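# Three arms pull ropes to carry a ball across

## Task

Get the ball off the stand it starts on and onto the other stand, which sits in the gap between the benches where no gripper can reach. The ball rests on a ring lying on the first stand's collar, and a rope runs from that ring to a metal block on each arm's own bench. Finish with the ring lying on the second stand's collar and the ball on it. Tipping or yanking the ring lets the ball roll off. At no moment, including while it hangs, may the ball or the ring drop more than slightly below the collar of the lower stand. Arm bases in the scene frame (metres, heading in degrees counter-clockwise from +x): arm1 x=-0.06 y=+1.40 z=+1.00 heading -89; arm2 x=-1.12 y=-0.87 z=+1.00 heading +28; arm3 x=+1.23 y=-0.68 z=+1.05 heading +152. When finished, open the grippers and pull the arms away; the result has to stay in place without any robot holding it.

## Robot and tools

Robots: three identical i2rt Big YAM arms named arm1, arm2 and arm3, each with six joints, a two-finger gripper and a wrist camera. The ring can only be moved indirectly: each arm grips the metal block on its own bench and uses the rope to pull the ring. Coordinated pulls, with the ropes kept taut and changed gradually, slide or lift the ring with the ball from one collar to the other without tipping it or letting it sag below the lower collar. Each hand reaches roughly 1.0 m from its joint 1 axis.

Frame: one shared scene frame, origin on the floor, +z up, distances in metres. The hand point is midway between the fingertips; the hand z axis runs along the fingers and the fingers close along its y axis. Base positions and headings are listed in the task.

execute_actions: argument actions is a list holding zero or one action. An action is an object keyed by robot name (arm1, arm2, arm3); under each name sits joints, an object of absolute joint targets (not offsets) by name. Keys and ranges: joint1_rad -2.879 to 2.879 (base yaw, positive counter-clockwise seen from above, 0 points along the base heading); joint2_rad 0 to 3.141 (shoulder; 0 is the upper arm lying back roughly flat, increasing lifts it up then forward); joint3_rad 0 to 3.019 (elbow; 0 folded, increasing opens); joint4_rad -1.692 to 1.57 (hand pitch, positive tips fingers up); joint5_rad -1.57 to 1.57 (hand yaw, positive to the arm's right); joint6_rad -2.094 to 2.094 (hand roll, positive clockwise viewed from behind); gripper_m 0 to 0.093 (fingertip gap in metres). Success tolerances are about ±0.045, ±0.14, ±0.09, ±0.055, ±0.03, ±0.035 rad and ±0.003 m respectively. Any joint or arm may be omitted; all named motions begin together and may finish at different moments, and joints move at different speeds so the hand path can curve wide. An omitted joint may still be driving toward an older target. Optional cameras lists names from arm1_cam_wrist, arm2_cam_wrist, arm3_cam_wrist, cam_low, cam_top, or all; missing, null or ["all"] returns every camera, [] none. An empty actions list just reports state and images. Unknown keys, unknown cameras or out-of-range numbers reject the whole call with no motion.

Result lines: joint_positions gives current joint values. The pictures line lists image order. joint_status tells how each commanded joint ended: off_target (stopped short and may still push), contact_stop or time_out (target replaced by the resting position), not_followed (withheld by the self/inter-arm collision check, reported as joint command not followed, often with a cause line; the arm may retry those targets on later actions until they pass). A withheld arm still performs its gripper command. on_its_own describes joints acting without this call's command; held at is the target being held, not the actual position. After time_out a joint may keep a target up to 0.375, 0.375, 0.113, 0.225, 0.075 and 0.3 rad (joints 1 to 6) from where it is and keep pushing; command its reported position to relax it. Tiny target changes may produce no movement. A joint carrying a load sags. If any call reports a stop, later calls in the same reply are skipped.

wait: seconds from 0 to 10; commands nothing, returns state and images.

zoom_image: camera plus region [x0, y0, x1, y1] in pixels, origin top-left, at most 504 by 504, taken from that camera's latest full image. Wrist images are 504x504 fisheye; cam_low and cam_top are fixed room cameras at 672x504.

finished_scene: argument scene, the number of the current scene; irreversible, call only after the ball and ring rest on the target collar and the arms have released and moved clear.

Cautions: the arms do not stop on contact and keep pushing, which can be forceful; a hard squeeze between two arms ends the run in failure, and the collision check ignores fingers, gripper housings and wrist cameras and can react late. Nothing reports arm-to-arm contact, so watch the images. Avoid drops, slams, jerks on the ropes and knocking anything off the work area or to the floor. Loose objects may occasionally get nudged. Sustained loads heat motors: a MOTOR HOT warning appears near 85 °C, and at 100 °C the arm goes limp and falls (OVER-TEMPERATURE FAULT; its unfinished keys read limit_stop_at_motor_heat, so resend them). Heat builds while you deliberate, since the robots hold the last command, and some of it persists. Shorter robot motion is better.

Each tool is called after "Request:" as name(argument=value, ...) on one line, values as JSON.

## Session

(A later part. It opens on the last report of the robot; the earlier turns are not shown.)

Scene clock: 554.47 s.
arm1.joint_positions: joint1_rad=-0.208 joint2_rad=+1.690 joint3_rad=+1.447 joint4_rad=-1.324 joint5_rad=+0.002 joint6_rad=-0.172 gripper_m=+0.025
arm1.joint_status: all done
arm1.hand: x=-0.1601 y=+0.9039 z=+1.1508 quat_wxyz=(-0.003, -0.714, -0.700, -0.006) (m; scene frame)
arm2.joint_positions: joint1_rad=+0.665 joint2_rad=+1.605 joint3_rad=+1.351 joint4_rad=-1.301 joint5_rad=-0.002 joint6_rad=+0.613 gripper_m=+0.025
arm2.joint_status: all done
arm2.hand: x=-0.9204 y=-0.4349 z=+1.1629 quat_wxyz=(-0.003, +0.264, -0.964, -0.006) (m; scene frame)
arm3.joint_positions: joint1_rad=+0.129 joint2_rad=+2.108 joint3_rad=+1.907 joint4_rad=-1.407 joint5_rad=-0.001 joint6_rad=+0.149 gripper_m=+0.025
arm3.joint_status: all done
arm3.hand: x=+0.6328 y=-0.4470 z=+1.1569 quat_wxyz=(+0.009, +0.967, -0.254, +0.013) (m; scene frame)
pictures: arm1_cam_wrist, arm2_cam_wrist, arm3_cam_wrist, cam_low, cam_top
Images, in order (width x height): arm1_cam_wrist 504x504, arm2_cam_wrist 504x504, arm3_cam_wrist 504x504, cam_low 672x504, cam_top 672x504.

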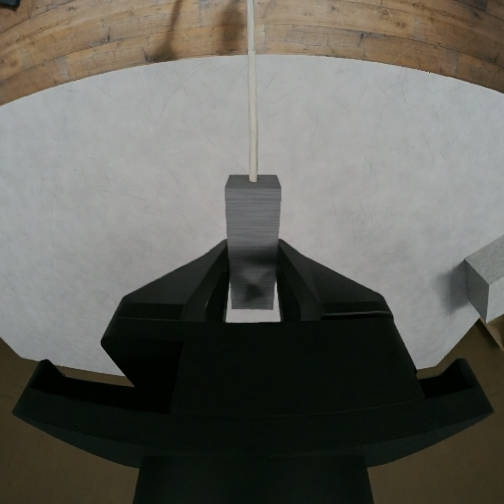

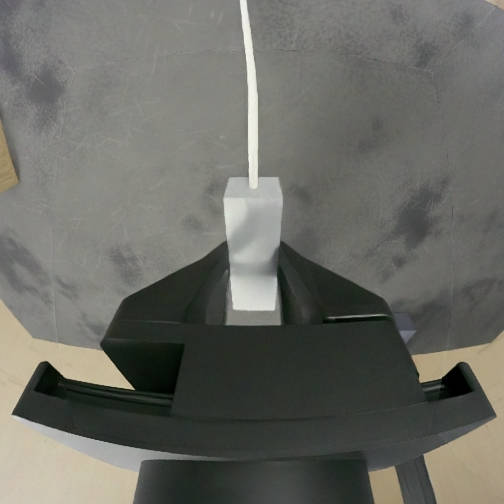

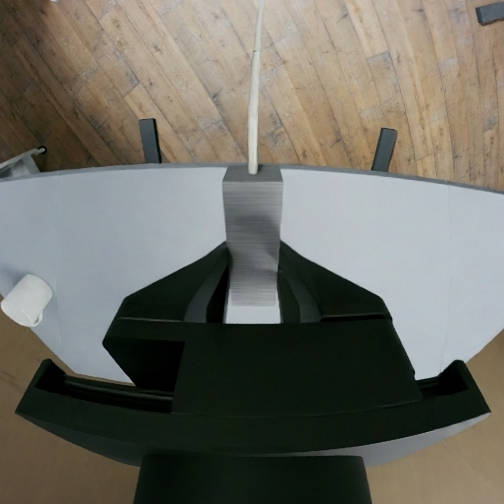

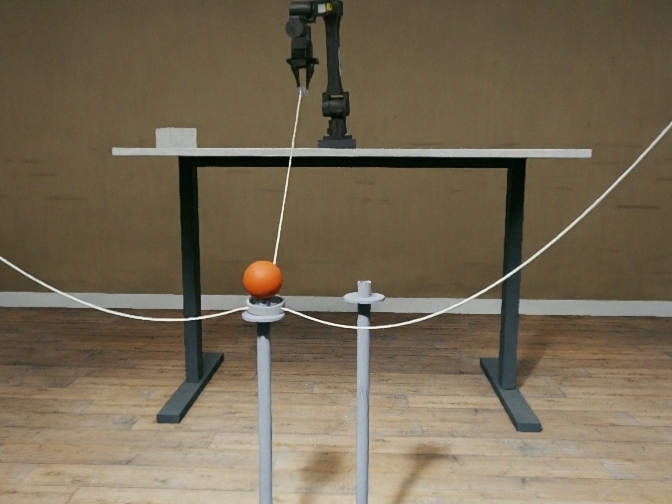

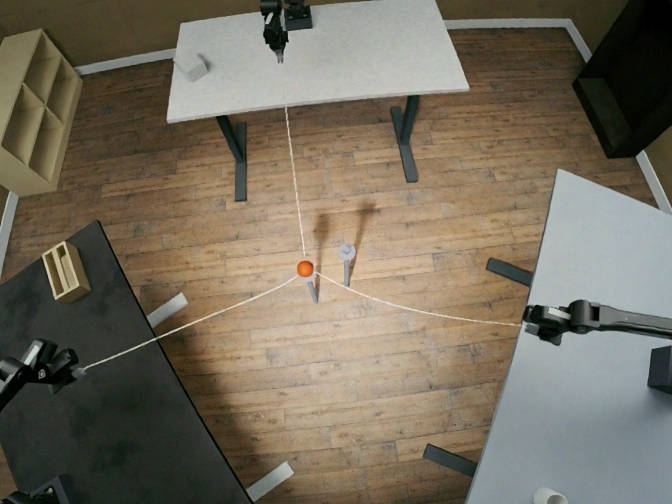

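Request:
zoom_image(camera="cam_low", region=[210, 250, 330, 340])

Request:
zoom_image(camera="cam_top", region=[270, 230, 370, 310])

Region (210, 250, 330, 340) of cam_low's 672x504 image, scaled by 4.200, with more detail than that image has; it fills the top 378 rows of this view, and the rest is white.

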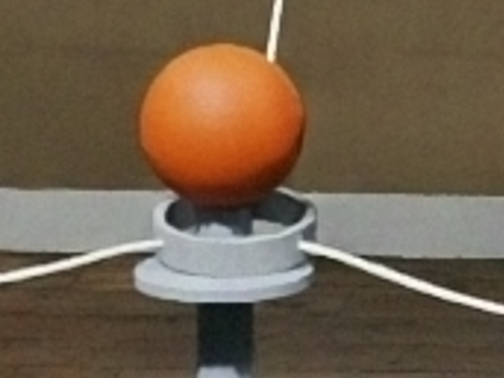

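Region (270, 230, 370, 310) of cam_top's 672x504 image, scaled by 5.040, with more detail than that image has; it fills the top 403 rows of this view, and the rest is white.

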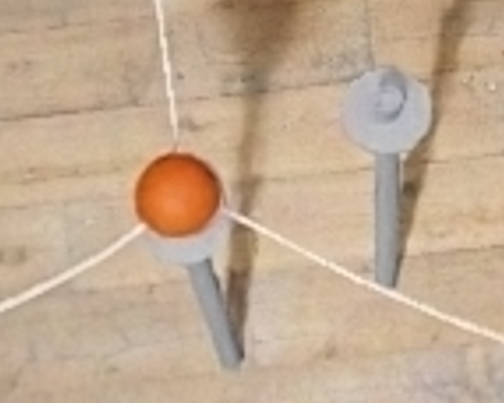

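Request:
execute_actions(actions=[{"arm1":{"joints":{"joint1_rad":-0.166,"joint2_rad":1.768,"joint3_rad":1.52}},"arm2":{"joints":{"joint1_rad":0.712,"joint2_rad":1.552,"joint3_rad":1.276,"joint6_rad":0.67}},"arm3":{"joints":{"joint2_rad":2.008,"joint3_rad":1.775}}}], cameras=["cam_low","cam_top"])

Scene clock: 643.63 s.
arm1.joint_positions: joint1_rad=-0.174 joint2_rad=+1.782 joint3_rad=+1.465 joint4_rad=-1.329 joint5_rad=+0.002 joint6_rad=-0.172 gripper_m=+0.025
arm1.joint_status: all done
arm1.hand: x=-0.1433 y=+0.8955 z=+1.1125 quat_wxyz=(+0.021, -0.701, -0.711, -0.039) (m; scene frame)
arm2.joint_positions: joint1_rad=+0.715 joint2_rad=+1.559 joint3_rad=+1.286 joint4_rad=-1.305 joint5_rad=-0.002 joint6_rad=+0.662 gripper_m=+0.025
arm2.joint_status: all done
arm2.hand: x=-0.9516 y=-0.4492 z=+1.1594 quat_wxyz=(+0.005, +0.264, -0.964, +0.004) (m; scene frame)
arm3.joint_positions: joint1_rad=+0.129 joint2_rad=+2.034 joint3_rad=+1.768 joint4_rad=-1.410 joint5_rad=-0.001 joint6_rad=+0.149 gripper_m=+0.025
arm3.joint_status: all done
arm3.hand: x=+0.6744 y=-0.4630 z=+1.1515 quat_wxyz=(+0.012, +0.966, -0.254, +0.047) (m; scene frame)
pictures: cam_low, cam_top
Images, in order (width x height): cam_low 672x504, cam_top 672x504.

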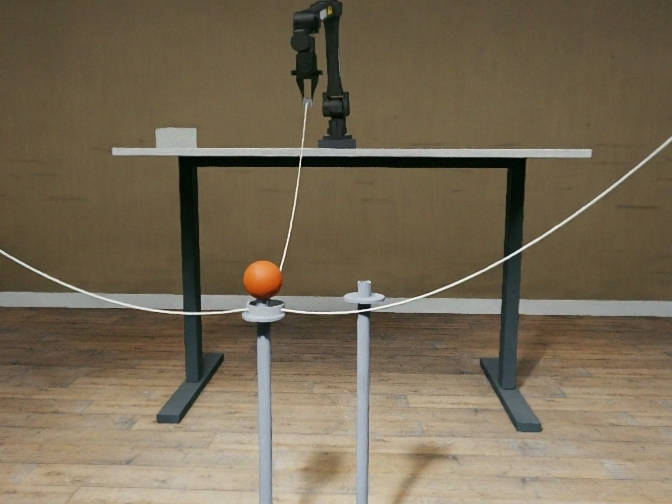

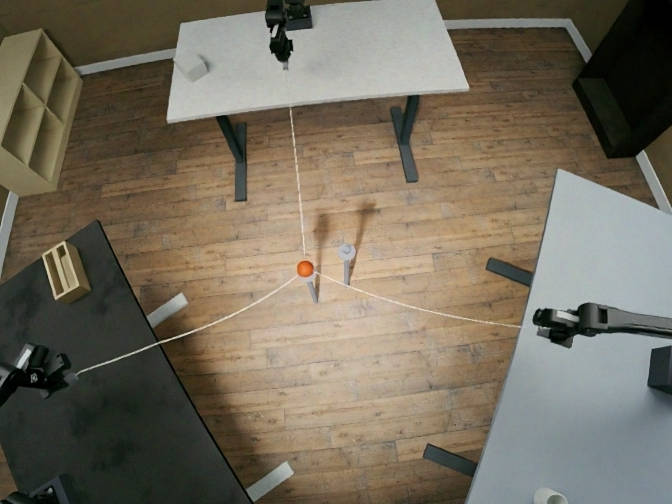

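Request:
zoom_image(camera="cam_low", region=[210, 250, 330, 340])

Region (210, 250, 330, 340) of cam_low's 672x504 image, scaled by 4.200, with more detail than that image has; it fills the top 378 rows of this view, and the rest is white.

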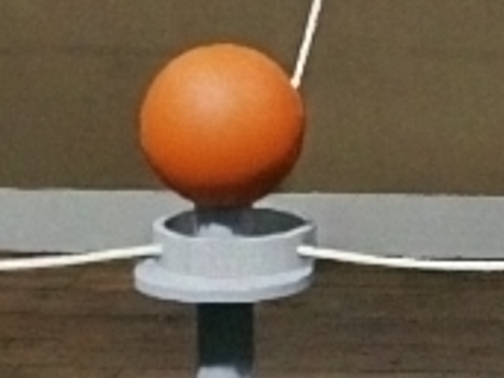

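Request:
execute_actions(actions=[{"arm2":{"joints":{"joint1_rad":0.742,"joint4_rad":-1.372}},"arm3":{"joints":{"joint2_rad":1.991,"joint4_rad":-1.45}}}], cameras=["cam_low","cam_top"])

Request:
zoom_image(camera="cam_low", region=[210, 250, 330, 340])

Scene clock: 693.60 s.
arm1.joint_positions: joint1_rad=-0.174 joint2_rad=+1.782 joint3_rad=+1.465 joint4_rad=-1.329 joint5_rad=+0.002 joint6_rad=-0.172 gripper_m=+0.025
arm1.joint_status: not commanded
arm1.hand: x=-0.1433 y=+0.8955 z=+1.1125 quat_wxyz=(+0.021, -0.701, -0.711, -0.039) (m; scene frame)
arm2.joint_positions: joint1_rad=+0.740 joint2_rad=+1.559 joint3_rad=+1.286 joint4_rad=-1.363 joint5_rad=-0.002 joint6_rad=+0.663 gripper_m=+0.025
arm2.joint_status: all done
arm2.hand: x=-0.9667 y=-0.4585 z=+1.1599 quat_wxyz=(+0.021, +0.276, -0.961, +0.027) (m; scene frame)
arm3.joint_positions: joint1_rad=+0.129 joint2_rad=+2.027 joint3_rad=+1.768 joint4_rad=-1.439 joint5_rad=-0.001 joint6_rad=+0.149 gripper_m=+0.025
arm3.joint_status: all done
arm3.hand: x=+0.6809 y=-0.4654 z=+1.1564 quat_wxyz=(+0.014, +0.966, -0.253, +0.058) (m; scene frame)
pictures: cam_low, cam_top
Images, in order (width x height): cam_low 672x504, cam_top 672x504.

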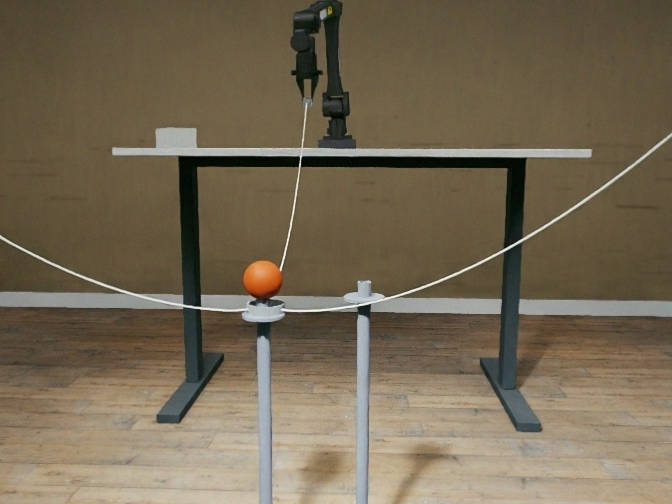

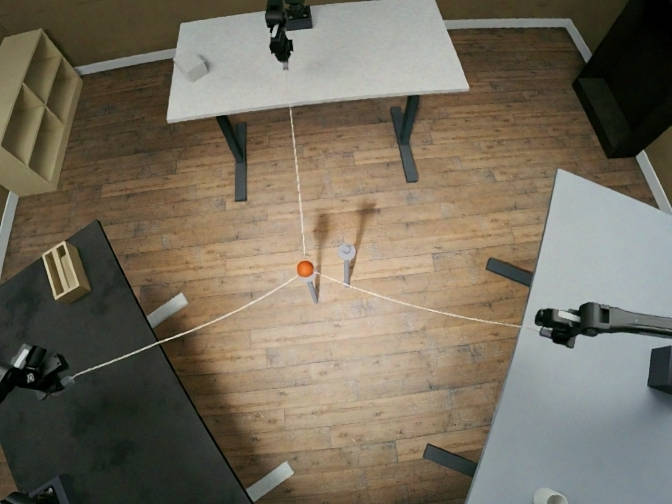

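Region (210, 250, 330, 340) of cam_low's 672x504 image, scaled by 4.200, with more detail than that image has; it fills the top 378 rows of this view, and the rest is white.

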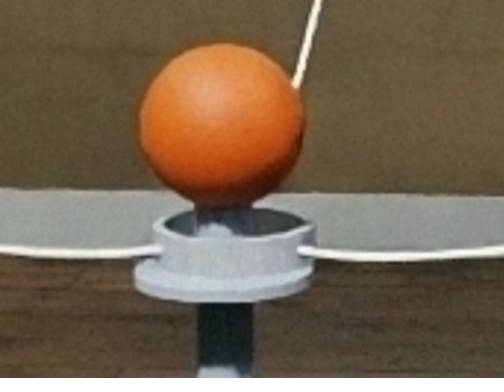

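Request:
execute_actions(actions=[{"arm1":{"joints":{"joint4_rad":-1.367}},"arm2":{"joints":{"joint1_rad":0.772,"joint4_rad":-1.433,"joint6_rad":0.73}},"arm3":{"joints":{"joint4_rad":-1.497}}}], cameras=["cam_low","cam_top"])

Request:
zoom_image(camera="cam_low", region=[210, 250, 330, 340])

Scene clock: 729.57 s.
arm1.joint_positions: joint1_rad=-0.174 joint2_rad=+1.782 joint3_rad=+1.465 joint4_rad=-1.352 joint5_rad=+0.002 joint6_rad=-0.172 gripper_m=+0.025
arm1.joint_status: all done
arm1.hand: x=-0.1424 y=+0.9009 z=+1.1131 quat_wxyz=(+0.027, -0.701, -0.711, -0.048) (m; scene frame)
arm2.joint_positions: joint1_rad=+0.770 joint2_rad=+1.559 joint3_rad=+1.286 joint4_rad=-1.421 joint5_rad=-0.002 joint6_rad=+0.722 gripper_m=+0.025
arm2.joint_status: all done
arm2.hand: x=-0.9836 y=-0.4677 z=+1.1614 quat_wxyz=(+0.036, +0.261, -0.963, +0.052) (m; scene frame)
arm3.joint_positions: joint1_rad=+0.129 joint2_rad=+2.027 joint3_rad=+1.768 joint4_rad=-1.485 joint5_rad=-0.001 joint6_rad=+0.149 gripper_m=+0.025
arm3.joint_status: all done
arm3.hand: x=+0.6914 y=-0.4694 z=+1.1580 quat_wxyz=(+0.016, +0.964, -0.253, +0.081) (m; scene frame)
pictures: cam_low, cam_top
Images, in order (width x height): cam_low 672x504, cam_top 672x504.

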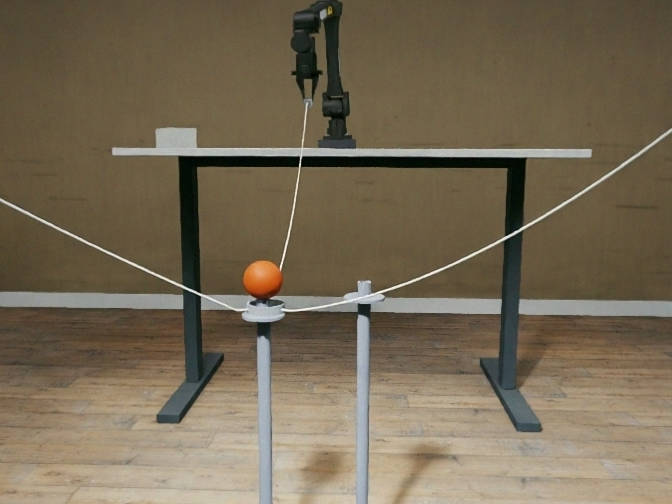

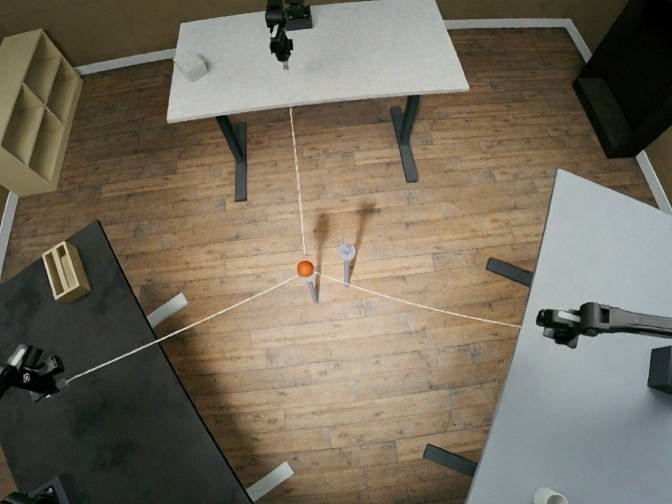

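Region (210, 250, 330, 340) of cam_low's 672x504 image, scaled by 4.200, with more detail than that image has; it fills the top 378 rows of this view, and the rest is white.

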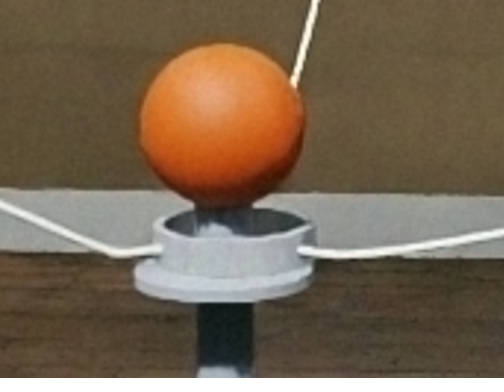

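Request:
execute_actions(actions=[{"arm2":{"joints":{"joint1_rad":0.797,"joint4_rad":-1.48}},"arm3":{"joints":{"joint4_rad":-1.556}}}], cameras=["cam_low","cam_top"])

Request:
zoom_image(camera="cam_low", region=[210, 250, 330, 340])

Scene clock: 764.53 s.
arm1.joint_positions: joint1_rad=-0.174 joint2_rad=+1.782 joint3_rad=+1.465 joint4_rad=-1.352 joint5_rad=+0.002 joint6_rad=-0.172 gripper_m=+0.025
arm1.joint_status: not commanded
arm1.hand: x=-0.1424 y=+0.9009 z=+1.1131 quat_wxyz=(+0.027, -0.701, -0.711, -0.048) (m; scene frame)
arm2.joint_positions: joint1_rad=+0.792 joint2_rad=+1.559 joint3_rad=+1.286 joint4_rad=-1.468 joint5_rad=-0.001 joint6_rad=+0.723 gripper_m=+0.025
arm2.joint_status: all done
arm2.hand: x=-0.9957 y=-0.4758 z=+1.1631 quat_wxyz=(+0.048, +0.271, -0.959, +0.072) (m; scene frame)
arm3.joint_positions: joint1_rad=+0.129 joint2_rad=+2.027 joint3_rad=+1.768 joint4_rad=-1.542 joint5_rad=-0.001 joint6_rad=+0.149 gripper_m=+0.025
arm3.joint_status: all done
arm3.hand: x=+0.7043 y=-0.4742 z=+1.1607 quat_wxyz=(+0.019, +0.961, -0.252, +0.109) (m; scene frame)
pictures: cam_low, cam_top
Images, in order (width x height): cam_low 672x504, cam_top 672x504.

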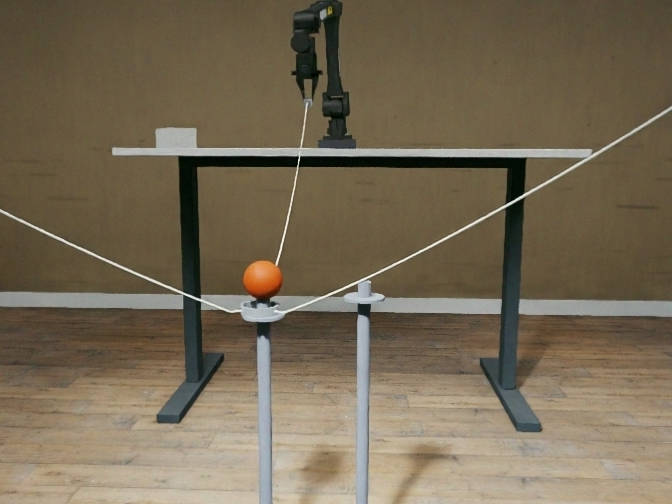

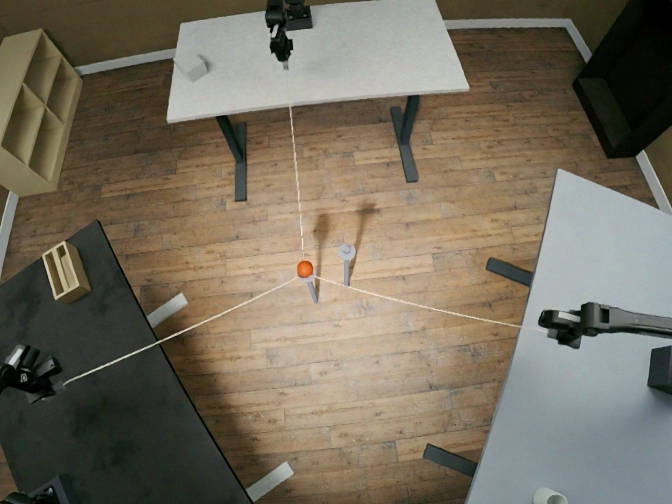

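Region (210, 250, 330, 340) of cam_low's 672x504 image, scaled by 4.200, with more detail than that image has; it fills the top 378 rows of this view, and the rest is white.

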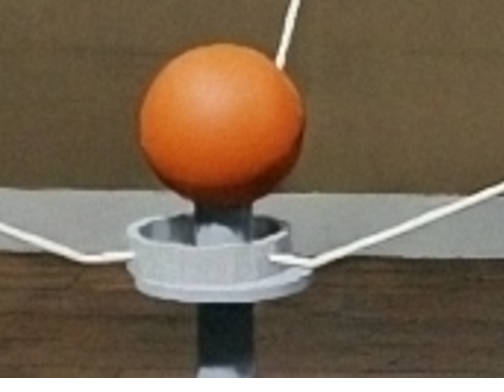

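Request:
execute_actions(actions=[{"arm1":{"joints":{"joint2_rad":1.71}},"arm2":{"joints":{"joint2_rad":1.49}},"arm3":{"joints":{"joint2_rad":1.938}}}], cameras=["cam_low","cam_top"])

Request:
zoom_image(camera="cam_low", region=[210, 250, 330, 340])

Request:
zoom_image(camera="cam_top", region=[270, 230, 370, 310])

Scene clock: 790.80 s.
arm1.joint_positions: joint1_rad=-0.174 joint2_rad=+1.741 joint3_rad=+1.465 joint4_rad=-1.352 joint5_rad=+0.002 joint6_rad=-0.172 gripper_m=+0.025
arm1.joint_status: all done
arm1.hand: x=-0.1427 y=+0.9008 z=+1.1330 quat_wxyz=(+0.015, -0.702, -0.712, -0.031) (m; scene frame)
arm2.joint_positions: joint1_rad=+0.792 joint2_rad=+1.488 joint3_rad=+1.286 joint4_rad=-1.468 joint5_rad=-0.001 joint6_rad=+0.723 gripper_m=+0.025
arm2.joint_status: all done
arm2.hand: x=-0.9965 y=-0.4789 z=+1.1905 quat_wxyz=(+0.029, +0.272, -0.961, +0.042) (m; scene frame)
arm3.joint_positions: joint1_rad=+0.129 joint2_rad=+1.960 joint3_rad=+1.765 joint4_rad=-1.542 joint5_rad=-0.001 joint6_rad=+0.149 gripper_m=+0.025
arm3.joint_status: all done
arm3.hand: x=+0.7050 y=-0.4740 z=+1.1961 quat_wxyz=(+0.016, +0.964, -0.253, +0.077) (m; scene frame)
pictures: cam_low, cam_top
Images, in order (width x height): cam_low 672x504, cam_top 672x504.

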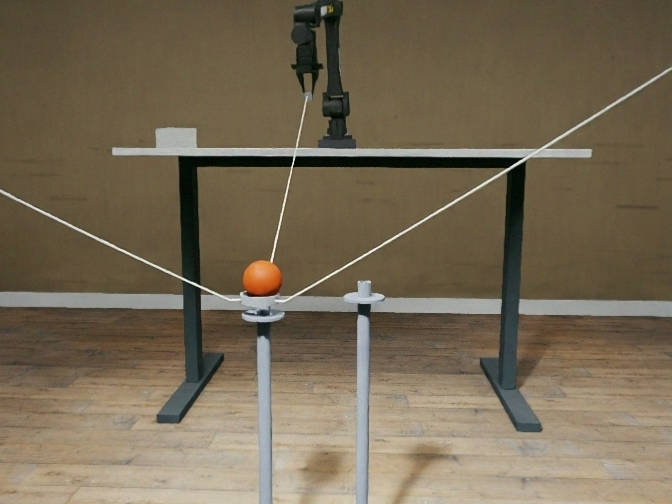

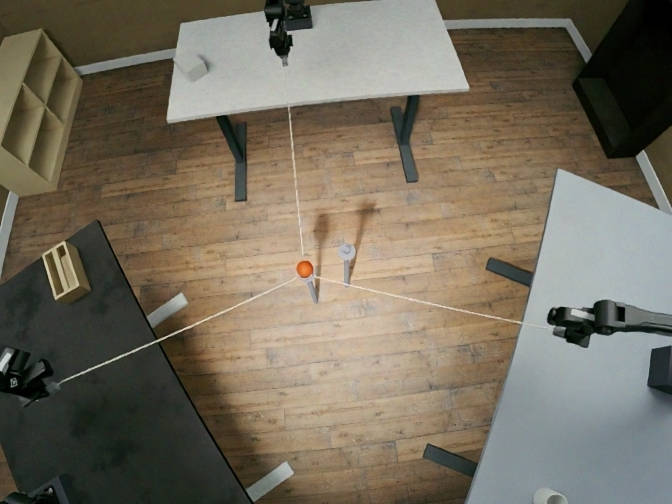

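Region (210, 250, 330, 340) of cam_low's 672x504 image, scaled by 4.200, with more detail than that image has; it fills the top 378 rows of this view, and the rest is white.

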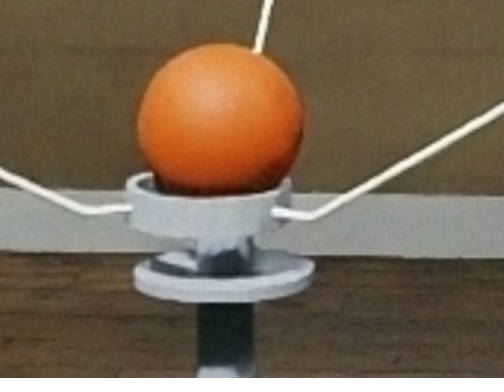

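Region (270, 230, 370, 310) of cam_top's 672x504 image, scaled by 5.040, with more detail than that image has; it fills the top 403 rows of this view, and the rest is white.

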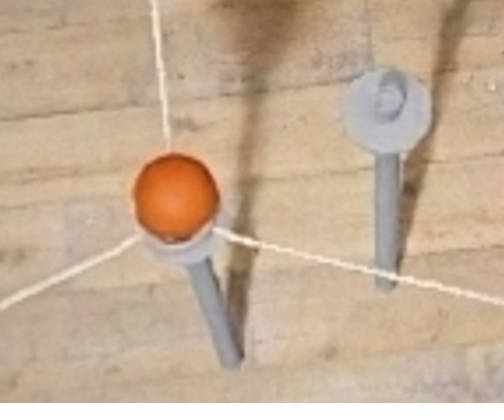

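Request:
execute_actions(actions=[{"arm1":{"joints":{"joint4_rad":-1.38}},"arm2":{"joints":{"joint4_rad":-1.413}},"arm3":{"joints":{"joint4_rad":-1.574}}}], cameras=["cam_low","cam_top"])

Request:
zoom_image(camera="cam_low", region=[210, 250, 330, 340])

Request:
zoom_image(camera="cam_top", region=[270, 230, 370, 310])

Scene clock: 822.10 s.
arm1.joint_positions: joint1_rad=-0.174 joint2_rad=+1.741 joint3_rad=+1.465 joint4_rad=-1.360 joint5_rad=+0.002 joint6_rad=-0.172 gripper_m=+0.025
arm1.joint_status: all done
arm1.hand: x=-0.1424 y=+0.9029 z=+1.1332 quat_wxyz=(+0.018, -0.702, -0.711, -0.035) (m; scene frame)
arm2.joint_positions: joint1_rad=+0.792 joint2_rad=+1.488 joint3_rad=+1.286 joint4_rad=-1.416 joint5_rad=-0.001 joint6_rad=+0.723 gripper_m=+0.025
arm2.joint_status: all done
arm2.hand: x=-0.9928 y=-0.4670 z=+1.1895 quat_wxyz=(+0.015, +0.272, -0.962, +0.021) (m; scene frame)
arm3.joint_positions: joint1_rad=+0.129 joint2_rad=+1.960 joint3_rad=+1.765 joint4_rad=-1.557 joint5_rad=-0.001 joint6_rad=+0.149 gripper_m=+0.025
arm3.joint_status: all done
arm3.hand: x=+0.7083 y=-0.4752 z=+1.1967 quat_wxyz=(+0.016, +0.964, -0.253, +0.085) (m; scene frame)
pictures: cam_low, cam_top
Images, in order (width x height): cam_low 672x504, cam_top 672x504.

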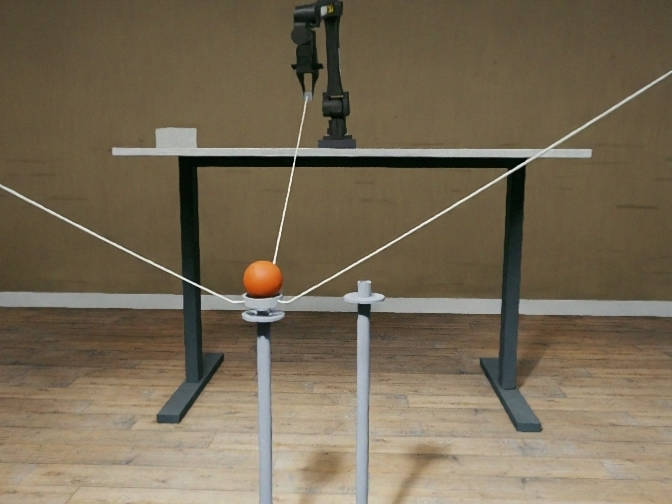

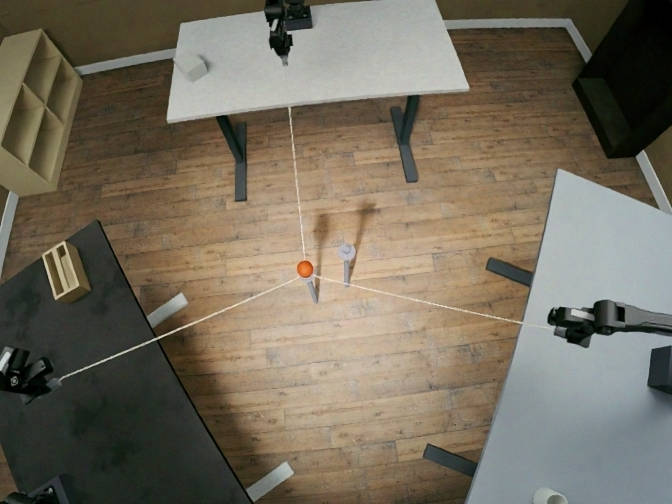

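Region (210, 250, 330, 340) of cam_low's 672x504 image, scaled by 4.200, with more detail than that image has; it fills the top 378 rows of this view, and the rest is white.

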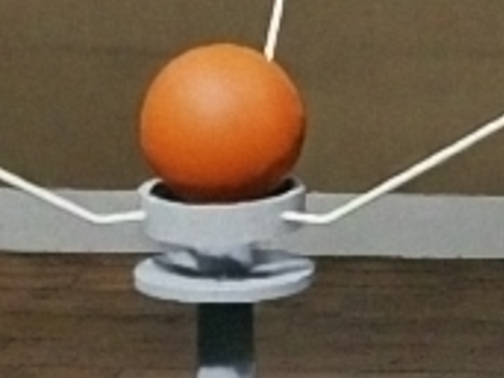

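Region (270, 230, 370, 310) of cam_top's 672x504 image, scaled by 5.040, with more detail than that image has; it fills the top 403 rows of this view, and the rest is white.

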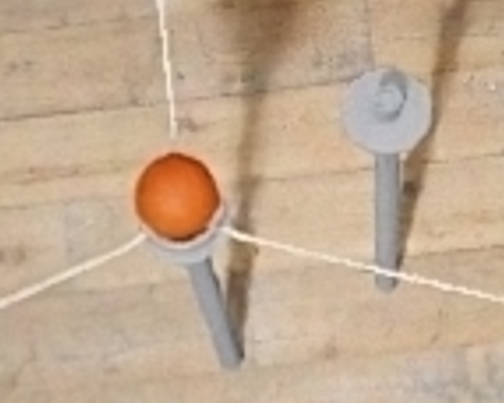

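Request:
execute_actions(actions=[{"arm1":{"joints":{"joint2_rad":1.657}},"arm2":{"joints":{"joint2_rad":1.443}},"arm3":{"joints":{"joint2_rad":1.893}}}], cameras=["cam_low","cam_top"])

Request:
zoom_image(camera="cam_low", region=[210, 240, 330, 330])

Scene clock: 837.83 s.
arm1.joint_positions: joint1_rad=-0.174 joint2_rad=+1.687 joint3_rad=+1.465 joint4_rad=-1.360 joint5_rad=+0.002 joint6_rad=-0.172 gripper_m=+0.025
arm1.joint_status: all done
arm1.hand: x=-0.1426 y=+0.9040 z=+1.1591 quat_wxyz=(+0.002, -0.702, -0.712, -0.013) (m; scene frame)
arm2.joint_positions: joint1_rad=+0.792 joint2_rad=+1.452 joint3_rad=+1.286 joint4_rad=-1.413 joint5_rad=+0.001 joint6_rad=+0.723 gripper_m=+0.025
arm2.joint_status: all done
arm2.hand: x=-0.9930 y=-0.4686 z=+1.2038 quat_wxyz=(+0.004, +0.272, -0.962, +0.005) (m; scene frame)
arm3.joint_positions: joint1_rad=+0.129 joint2_rad=+1.927 joint3_rad=+1.765 joint4_rad=-1.558 joint5_rad=-0.001 joint6_rad=+0.149 gripper_m=+0.025
arm3.joint_status: all done
arm3.hand: x=+0.7092 y=-0.4753 z=+1.2141 quat_wxyz=(+0.015, +0.965, -0.253, +0.069) (m; scene frame)
pictures: cam_low, cam_top
Images, in order (width x height): cam_low 672x504, cam_top 672x504.

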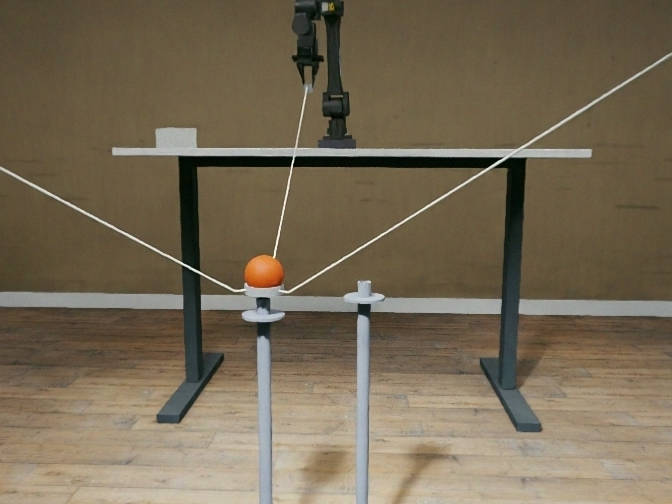

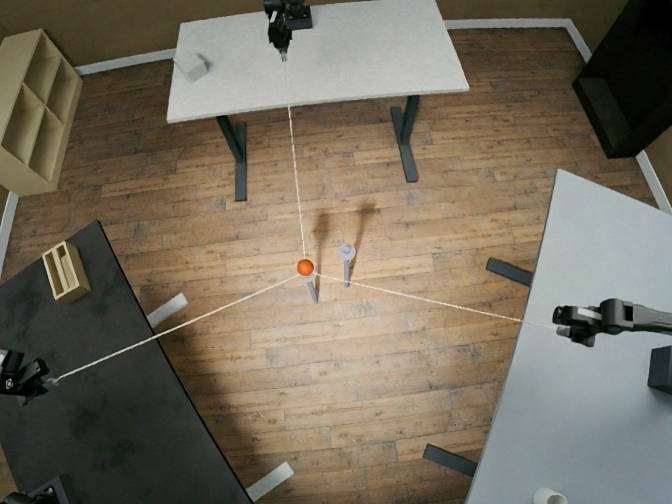

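Region (210, 240, 330, 330) of cam_low's 672x504 image, scaled by 4.200, with more detail than that image has; it fills the top 378 rows of this view, and the rest is white.

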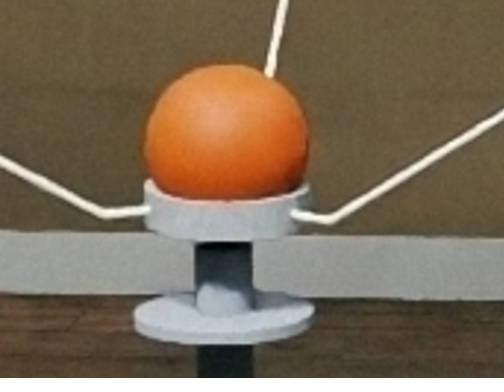

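Request:
execute_actions(actions=[{"arm1":{"joints":{"joint2_rad":1.585}},"arm2":{"joints":{"joint2_rad":1.367}},"arm3":{"joints":{"joint2_rad":1.832}}}], cameras=["cam_low","cam_top"])

Request:
zoom_image(camera="cam_low", region=[220, 210, 400, 330])

Scene clock: 873.30 s.
arm1.joint_positions: joint1_rad=-0.174 joint2_rad=+1.610 joint3_rad=+1.465 joint4_rad=-1.360 joint5_rad=+0.002 joint6_rad=-0.172 gripper_m=+0.025
arm1.joint_status: all done
arm1.hand: x=-0.1424 y=+0.9080 z=+1.1961 quat_wxyz=(-0.020, -0.702, -0.711, +0.019) (m; scene frame)
arm2.joint_positions: joint1_rad=+0.792 joint2_rad=+1.367 joint3_rad=+1.286 joint4_rad=-1.412 joint5_rad=+0.001 joint6_rad=+0.724 gripper_m=+0.025
arm2.joint_status: all done
arm2.hand: x=-0.9951 y=-0.4757 z=+1.2374 quat_wxyz=(-0.020, +0.271, -0.962, -0.031) (m; scene frame)
arm3.joint_positions: joint1_rad=+0.129 joint2_rad=+1.857 joint3_rad=+1.765 joint4_rad=-1.558 joint5_rad=-0.001 joint6_rad=+0.150 gripper_m=+0.025
arm3.joint_status: all done
arm3.hand: x=+0.7126 y=-0.4761 z=+1.2517 quat_wxyz=(+0.011, +0.967, -0.254, +0.034) (m; scene frame)
pictures: cam_low, cam_top
Images, in order (width x height): cam_low 672x504, cam_top 672x504.

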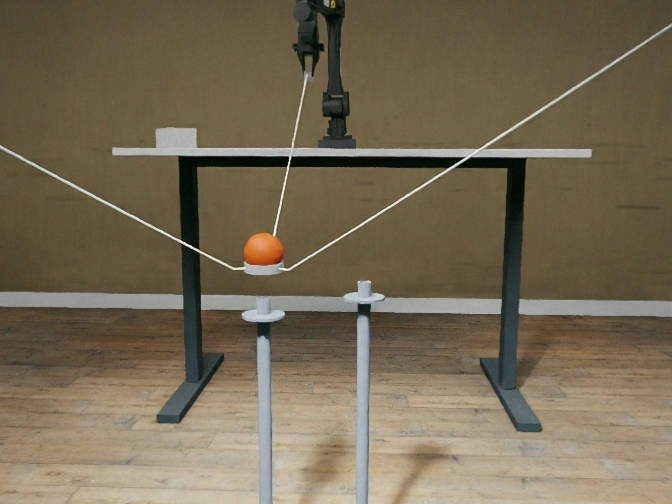

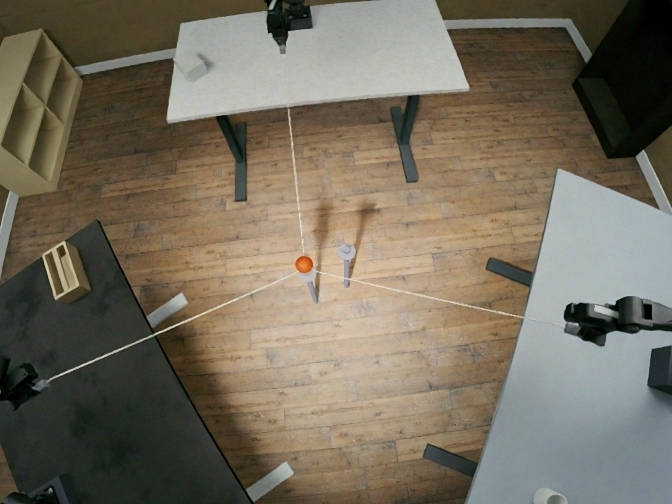

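Region (220, 210, 400, 330) of cam_low's 672x504 image, scaled by 2.800, with more detail than that image has.

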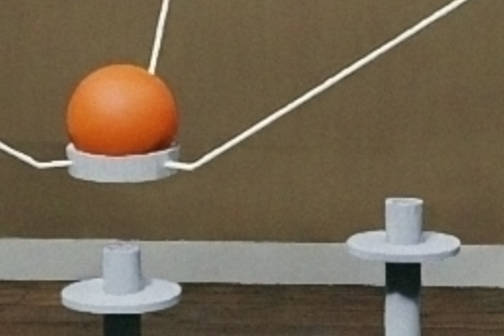

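Request:
execute_actions(actions=[{"arm1":{"joints":{"joint1_rad":-0.092,"joint2_rad":1.532,"joint3_rad":1.42,"joint6_rad":-0.085}},"arm2":{"joints":{"joint1_rad":0.712,"joint2_rad":1.443,"joint3_rad":1.39,"joint6_rad":0.64}},"arm3":{"joints":{"joint1_rad":0.068,"joint2_rad":1.765,"joint3_rad":1.68,"joint6_rad":0.084}}}], cameras=["cam_low","cam_top"])

Scene clock: 943.20 s.
arm1.joint_positions: joint1_rad=-0.090 joint2_rad=+1.569 joint3_rad=+1.414 joint4_rad=-1.360 joint5_rad=+0.001 joint6_rad=-0.094 gripper_m=+0.025
arm1.joint_status: all done
arm1.hand: x=-0.0996 y=+0.9215 z=+1.1963 quat_wxyz=(-0.020, -0.700, -0.714, +0.013) (m; scene frame)
arm2.joint_positions: joint1_rad=+0.699 joint2_rad=+1.459 joint3_rad=+1.325 joint4_rad=-1.408 joint5_rad=+0.003 joint6_rad=+0.648 gripper_m=+0.025
arm2.joint_status: all done
arm2.hand: x=-0.9511 y=-0.4692 z=+1.2157 quat_wxyz=(-0.008, +0.263, -0.965, -0.009) (m; scene frame)
arm3.joint_positions: joint1_rad=+0.062 joint2_rad=+1.804 joint3_rad=+1.674 joint4_rad=-1.558 joint5_rad=+0.001 joint6_rad=+0.093 gripper_m=+0.025
arm3.joint_status: all done
arm3.hand: x=+0.7539 y=-0.4540 z=+1.2458 quat_wxyz=(+0.016, +0.964, -0.259, +0.053) (m; scene frame)
pictures: cam_low, cam_top
Images, in order (width x height): cam_low 672x504, cam_top 672x504.

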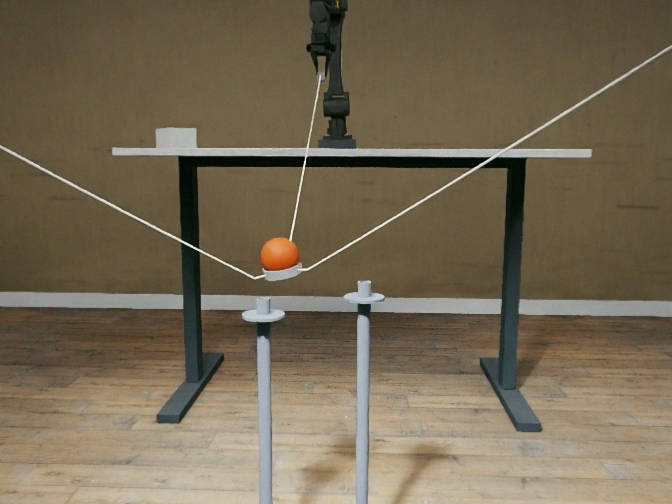

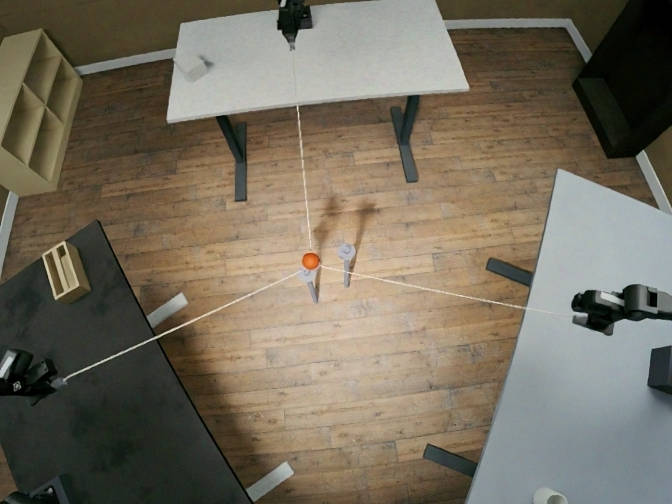

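Request:
execute_actions(actions=[])

Scene clock: 983.30 s.
arm1.joint_positions: joint1_rad=-0.090 joint2_rad=+1.569 joint3_rad=+1.414 joint4_rad=-1.360 joint5_rad=+0.001 joint6_rad=-0.094 gripper_m=+0.025
arm1.joint_status: all done
arm1.hand: x=-0.0996 y=+0.9215 z=+1.1963 quat_wxyz=(-0.020, -0.700, -0.714, +0.013) (m; scene frame)
arm2.joint_positions: joint1_rad=+0.699 joint2_rad=+1.459 joint3_rad=+1.325 joint4_rad=-1.408 joint5_rad=+0.003 joint6_rad=+0.648 gripper_m=+0.025
arm2.joint_status: all done
arm2.hand: x=-0.9511 y=-0.4692 z=+1.2157 quat_wxyz=(-0.008, +0.264, -0.965, -0.009) (m; scene frame)
arm3.joint_positions: joint1_rad=+0.062 joint2_rad=+1.804 joint3_rad=+1.674 joint4_rad=-1.558 joint5_rad=+0.001 joint6_rad=+0.093 gripper_m=+0.025
arm3.joint_status: all done
arm3.hand: x=+0.7539 y=-0.4540 z=+1.2458 quat_wxyz=(+0.016, +0.964, -0.259, +0.053) (m; scene frame)
pictures: arm1_cam_wrist, arm2_cam_wrist, arm3_cam_wrist, cam_low, cam_top
Images, in order (width x height): arm1_cam_wrist 504x504, arm2_cam_wrist 504x504, arm3_cam_wrist 504x504, cam_low 672x504, cam_top 672x504.

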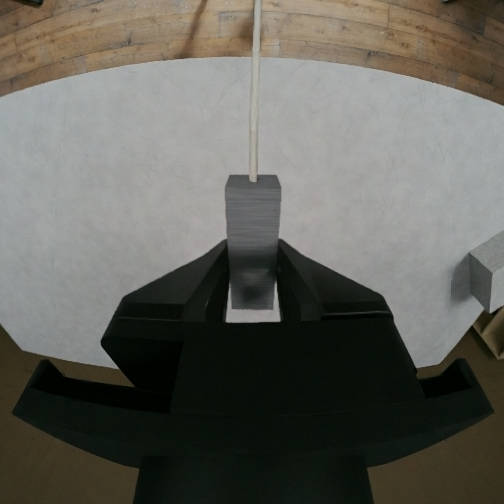

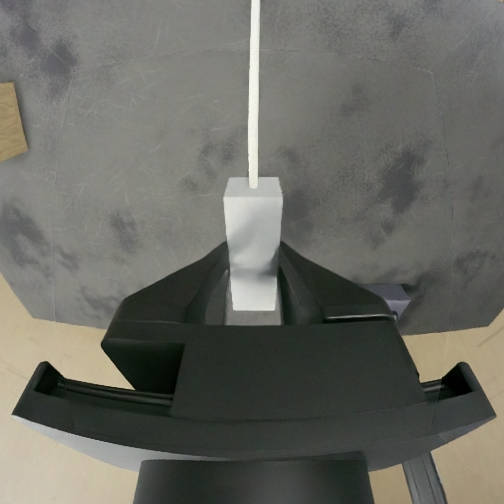

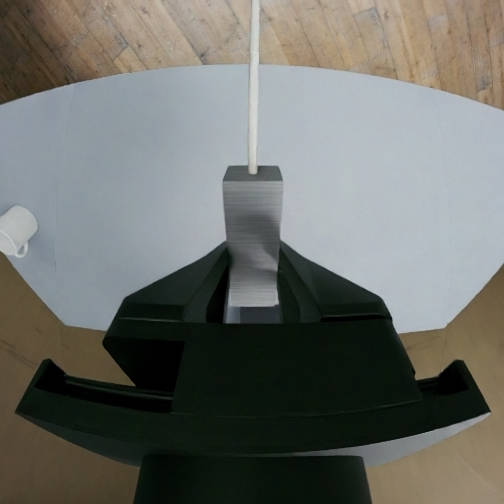

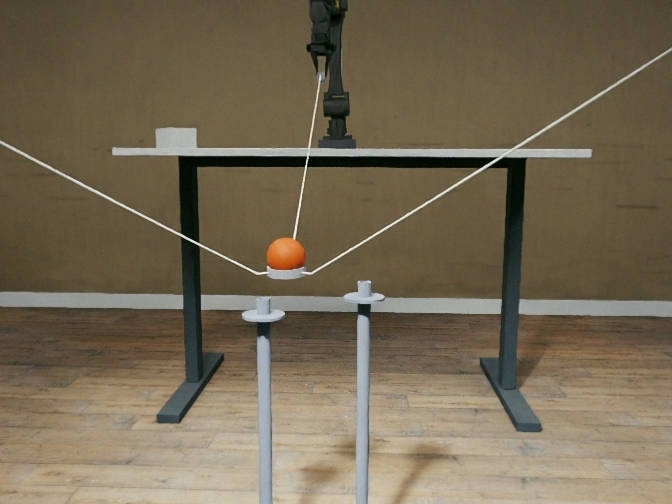

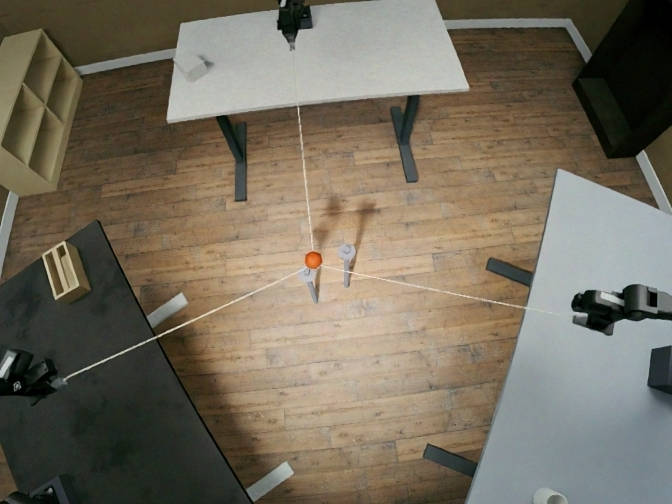

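Request:
execute_actions(actions=[{"arm1":{"joints":{"joint1_rad":-0.012,"joint2_rad":1.482,"joint3_rad":1.366,"joint6_rad":0.0}},"arm2":{"joints":{"joint1_rad":0.66,"joint2_rad":1.494,"joint3_rad":1.506,"joint6_rad":0.572}},"arm3":{"joints":{"joint1_rad":0.012,"joint2_rad":1.693,"joint3_rad":1.596,"joint6_rad":0.019}}}], cameras=["cam_low","cam_top"])

Scene clock: 998.40 s.
arm1.joint_positions: joint1_rad=-0.013 joint2_rad=+1.519 joint3_rad=+1.356 joint4_rad=-1.360 joint5_rad=+0.001 joint6_rad=-0.009 gripper_m=+0.025
arm1.joint_status: all done
arm1.hand: x=-0.0623 y=+0.9414 z=+1.1970 quat_wxyz=(-0.019, -0.703, -0.711, +0.009) (m; scene frame)
arm2.joint_positions: joint1_rad=+0.652 joint2_rad=+1.499 joint3_rad=+1.447 joint4_rad=-1.408 joint5_rad=+0.003 joint6_rad=+0.580 gripper_m=+0.025
arm2.joint_status: all done
arm2.hand: x=-0.9159 y=-0.4426 z=+1.2471 quat_wxyz=(-0.036, +0.272, -0.961, -0.040) (m; scene frame)
arm3.joint_positions: joint1_rad=+0.010 joint2_rad=+1.722 joint3_rad=+1.589 joint4_rad=-1.558 joint5_rad=+0.001 joint6_rad=+0.029 gripper_m=+0.025
arm3.joint_status: all done
arm3.hand: x=+0.7928 y=-0.4434 z=+1.2557 quat_wxyz=(+0.020, +0.966, -0.253, +0.053) (m; scene frame)
pictures: cam_low, cam_top
Images, in order (width x height): cam_low 672x504, cam_top 672x504.

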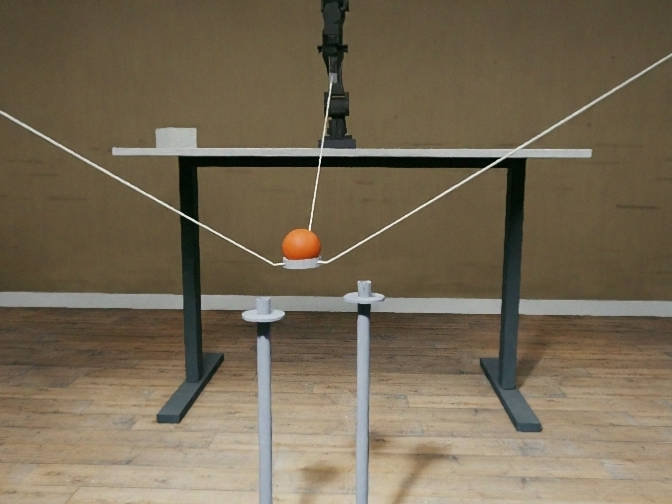

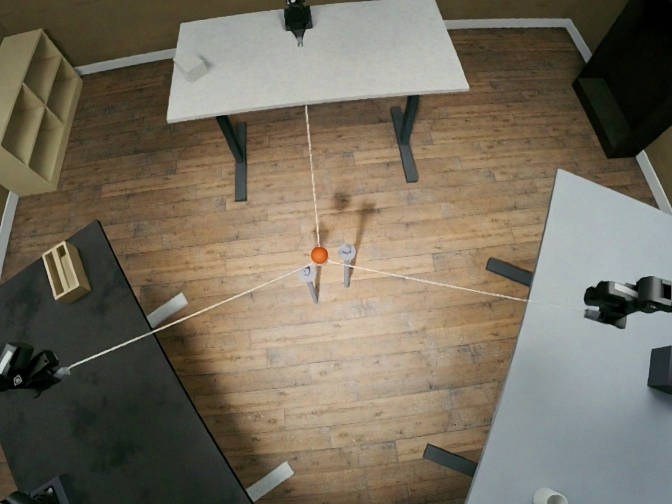

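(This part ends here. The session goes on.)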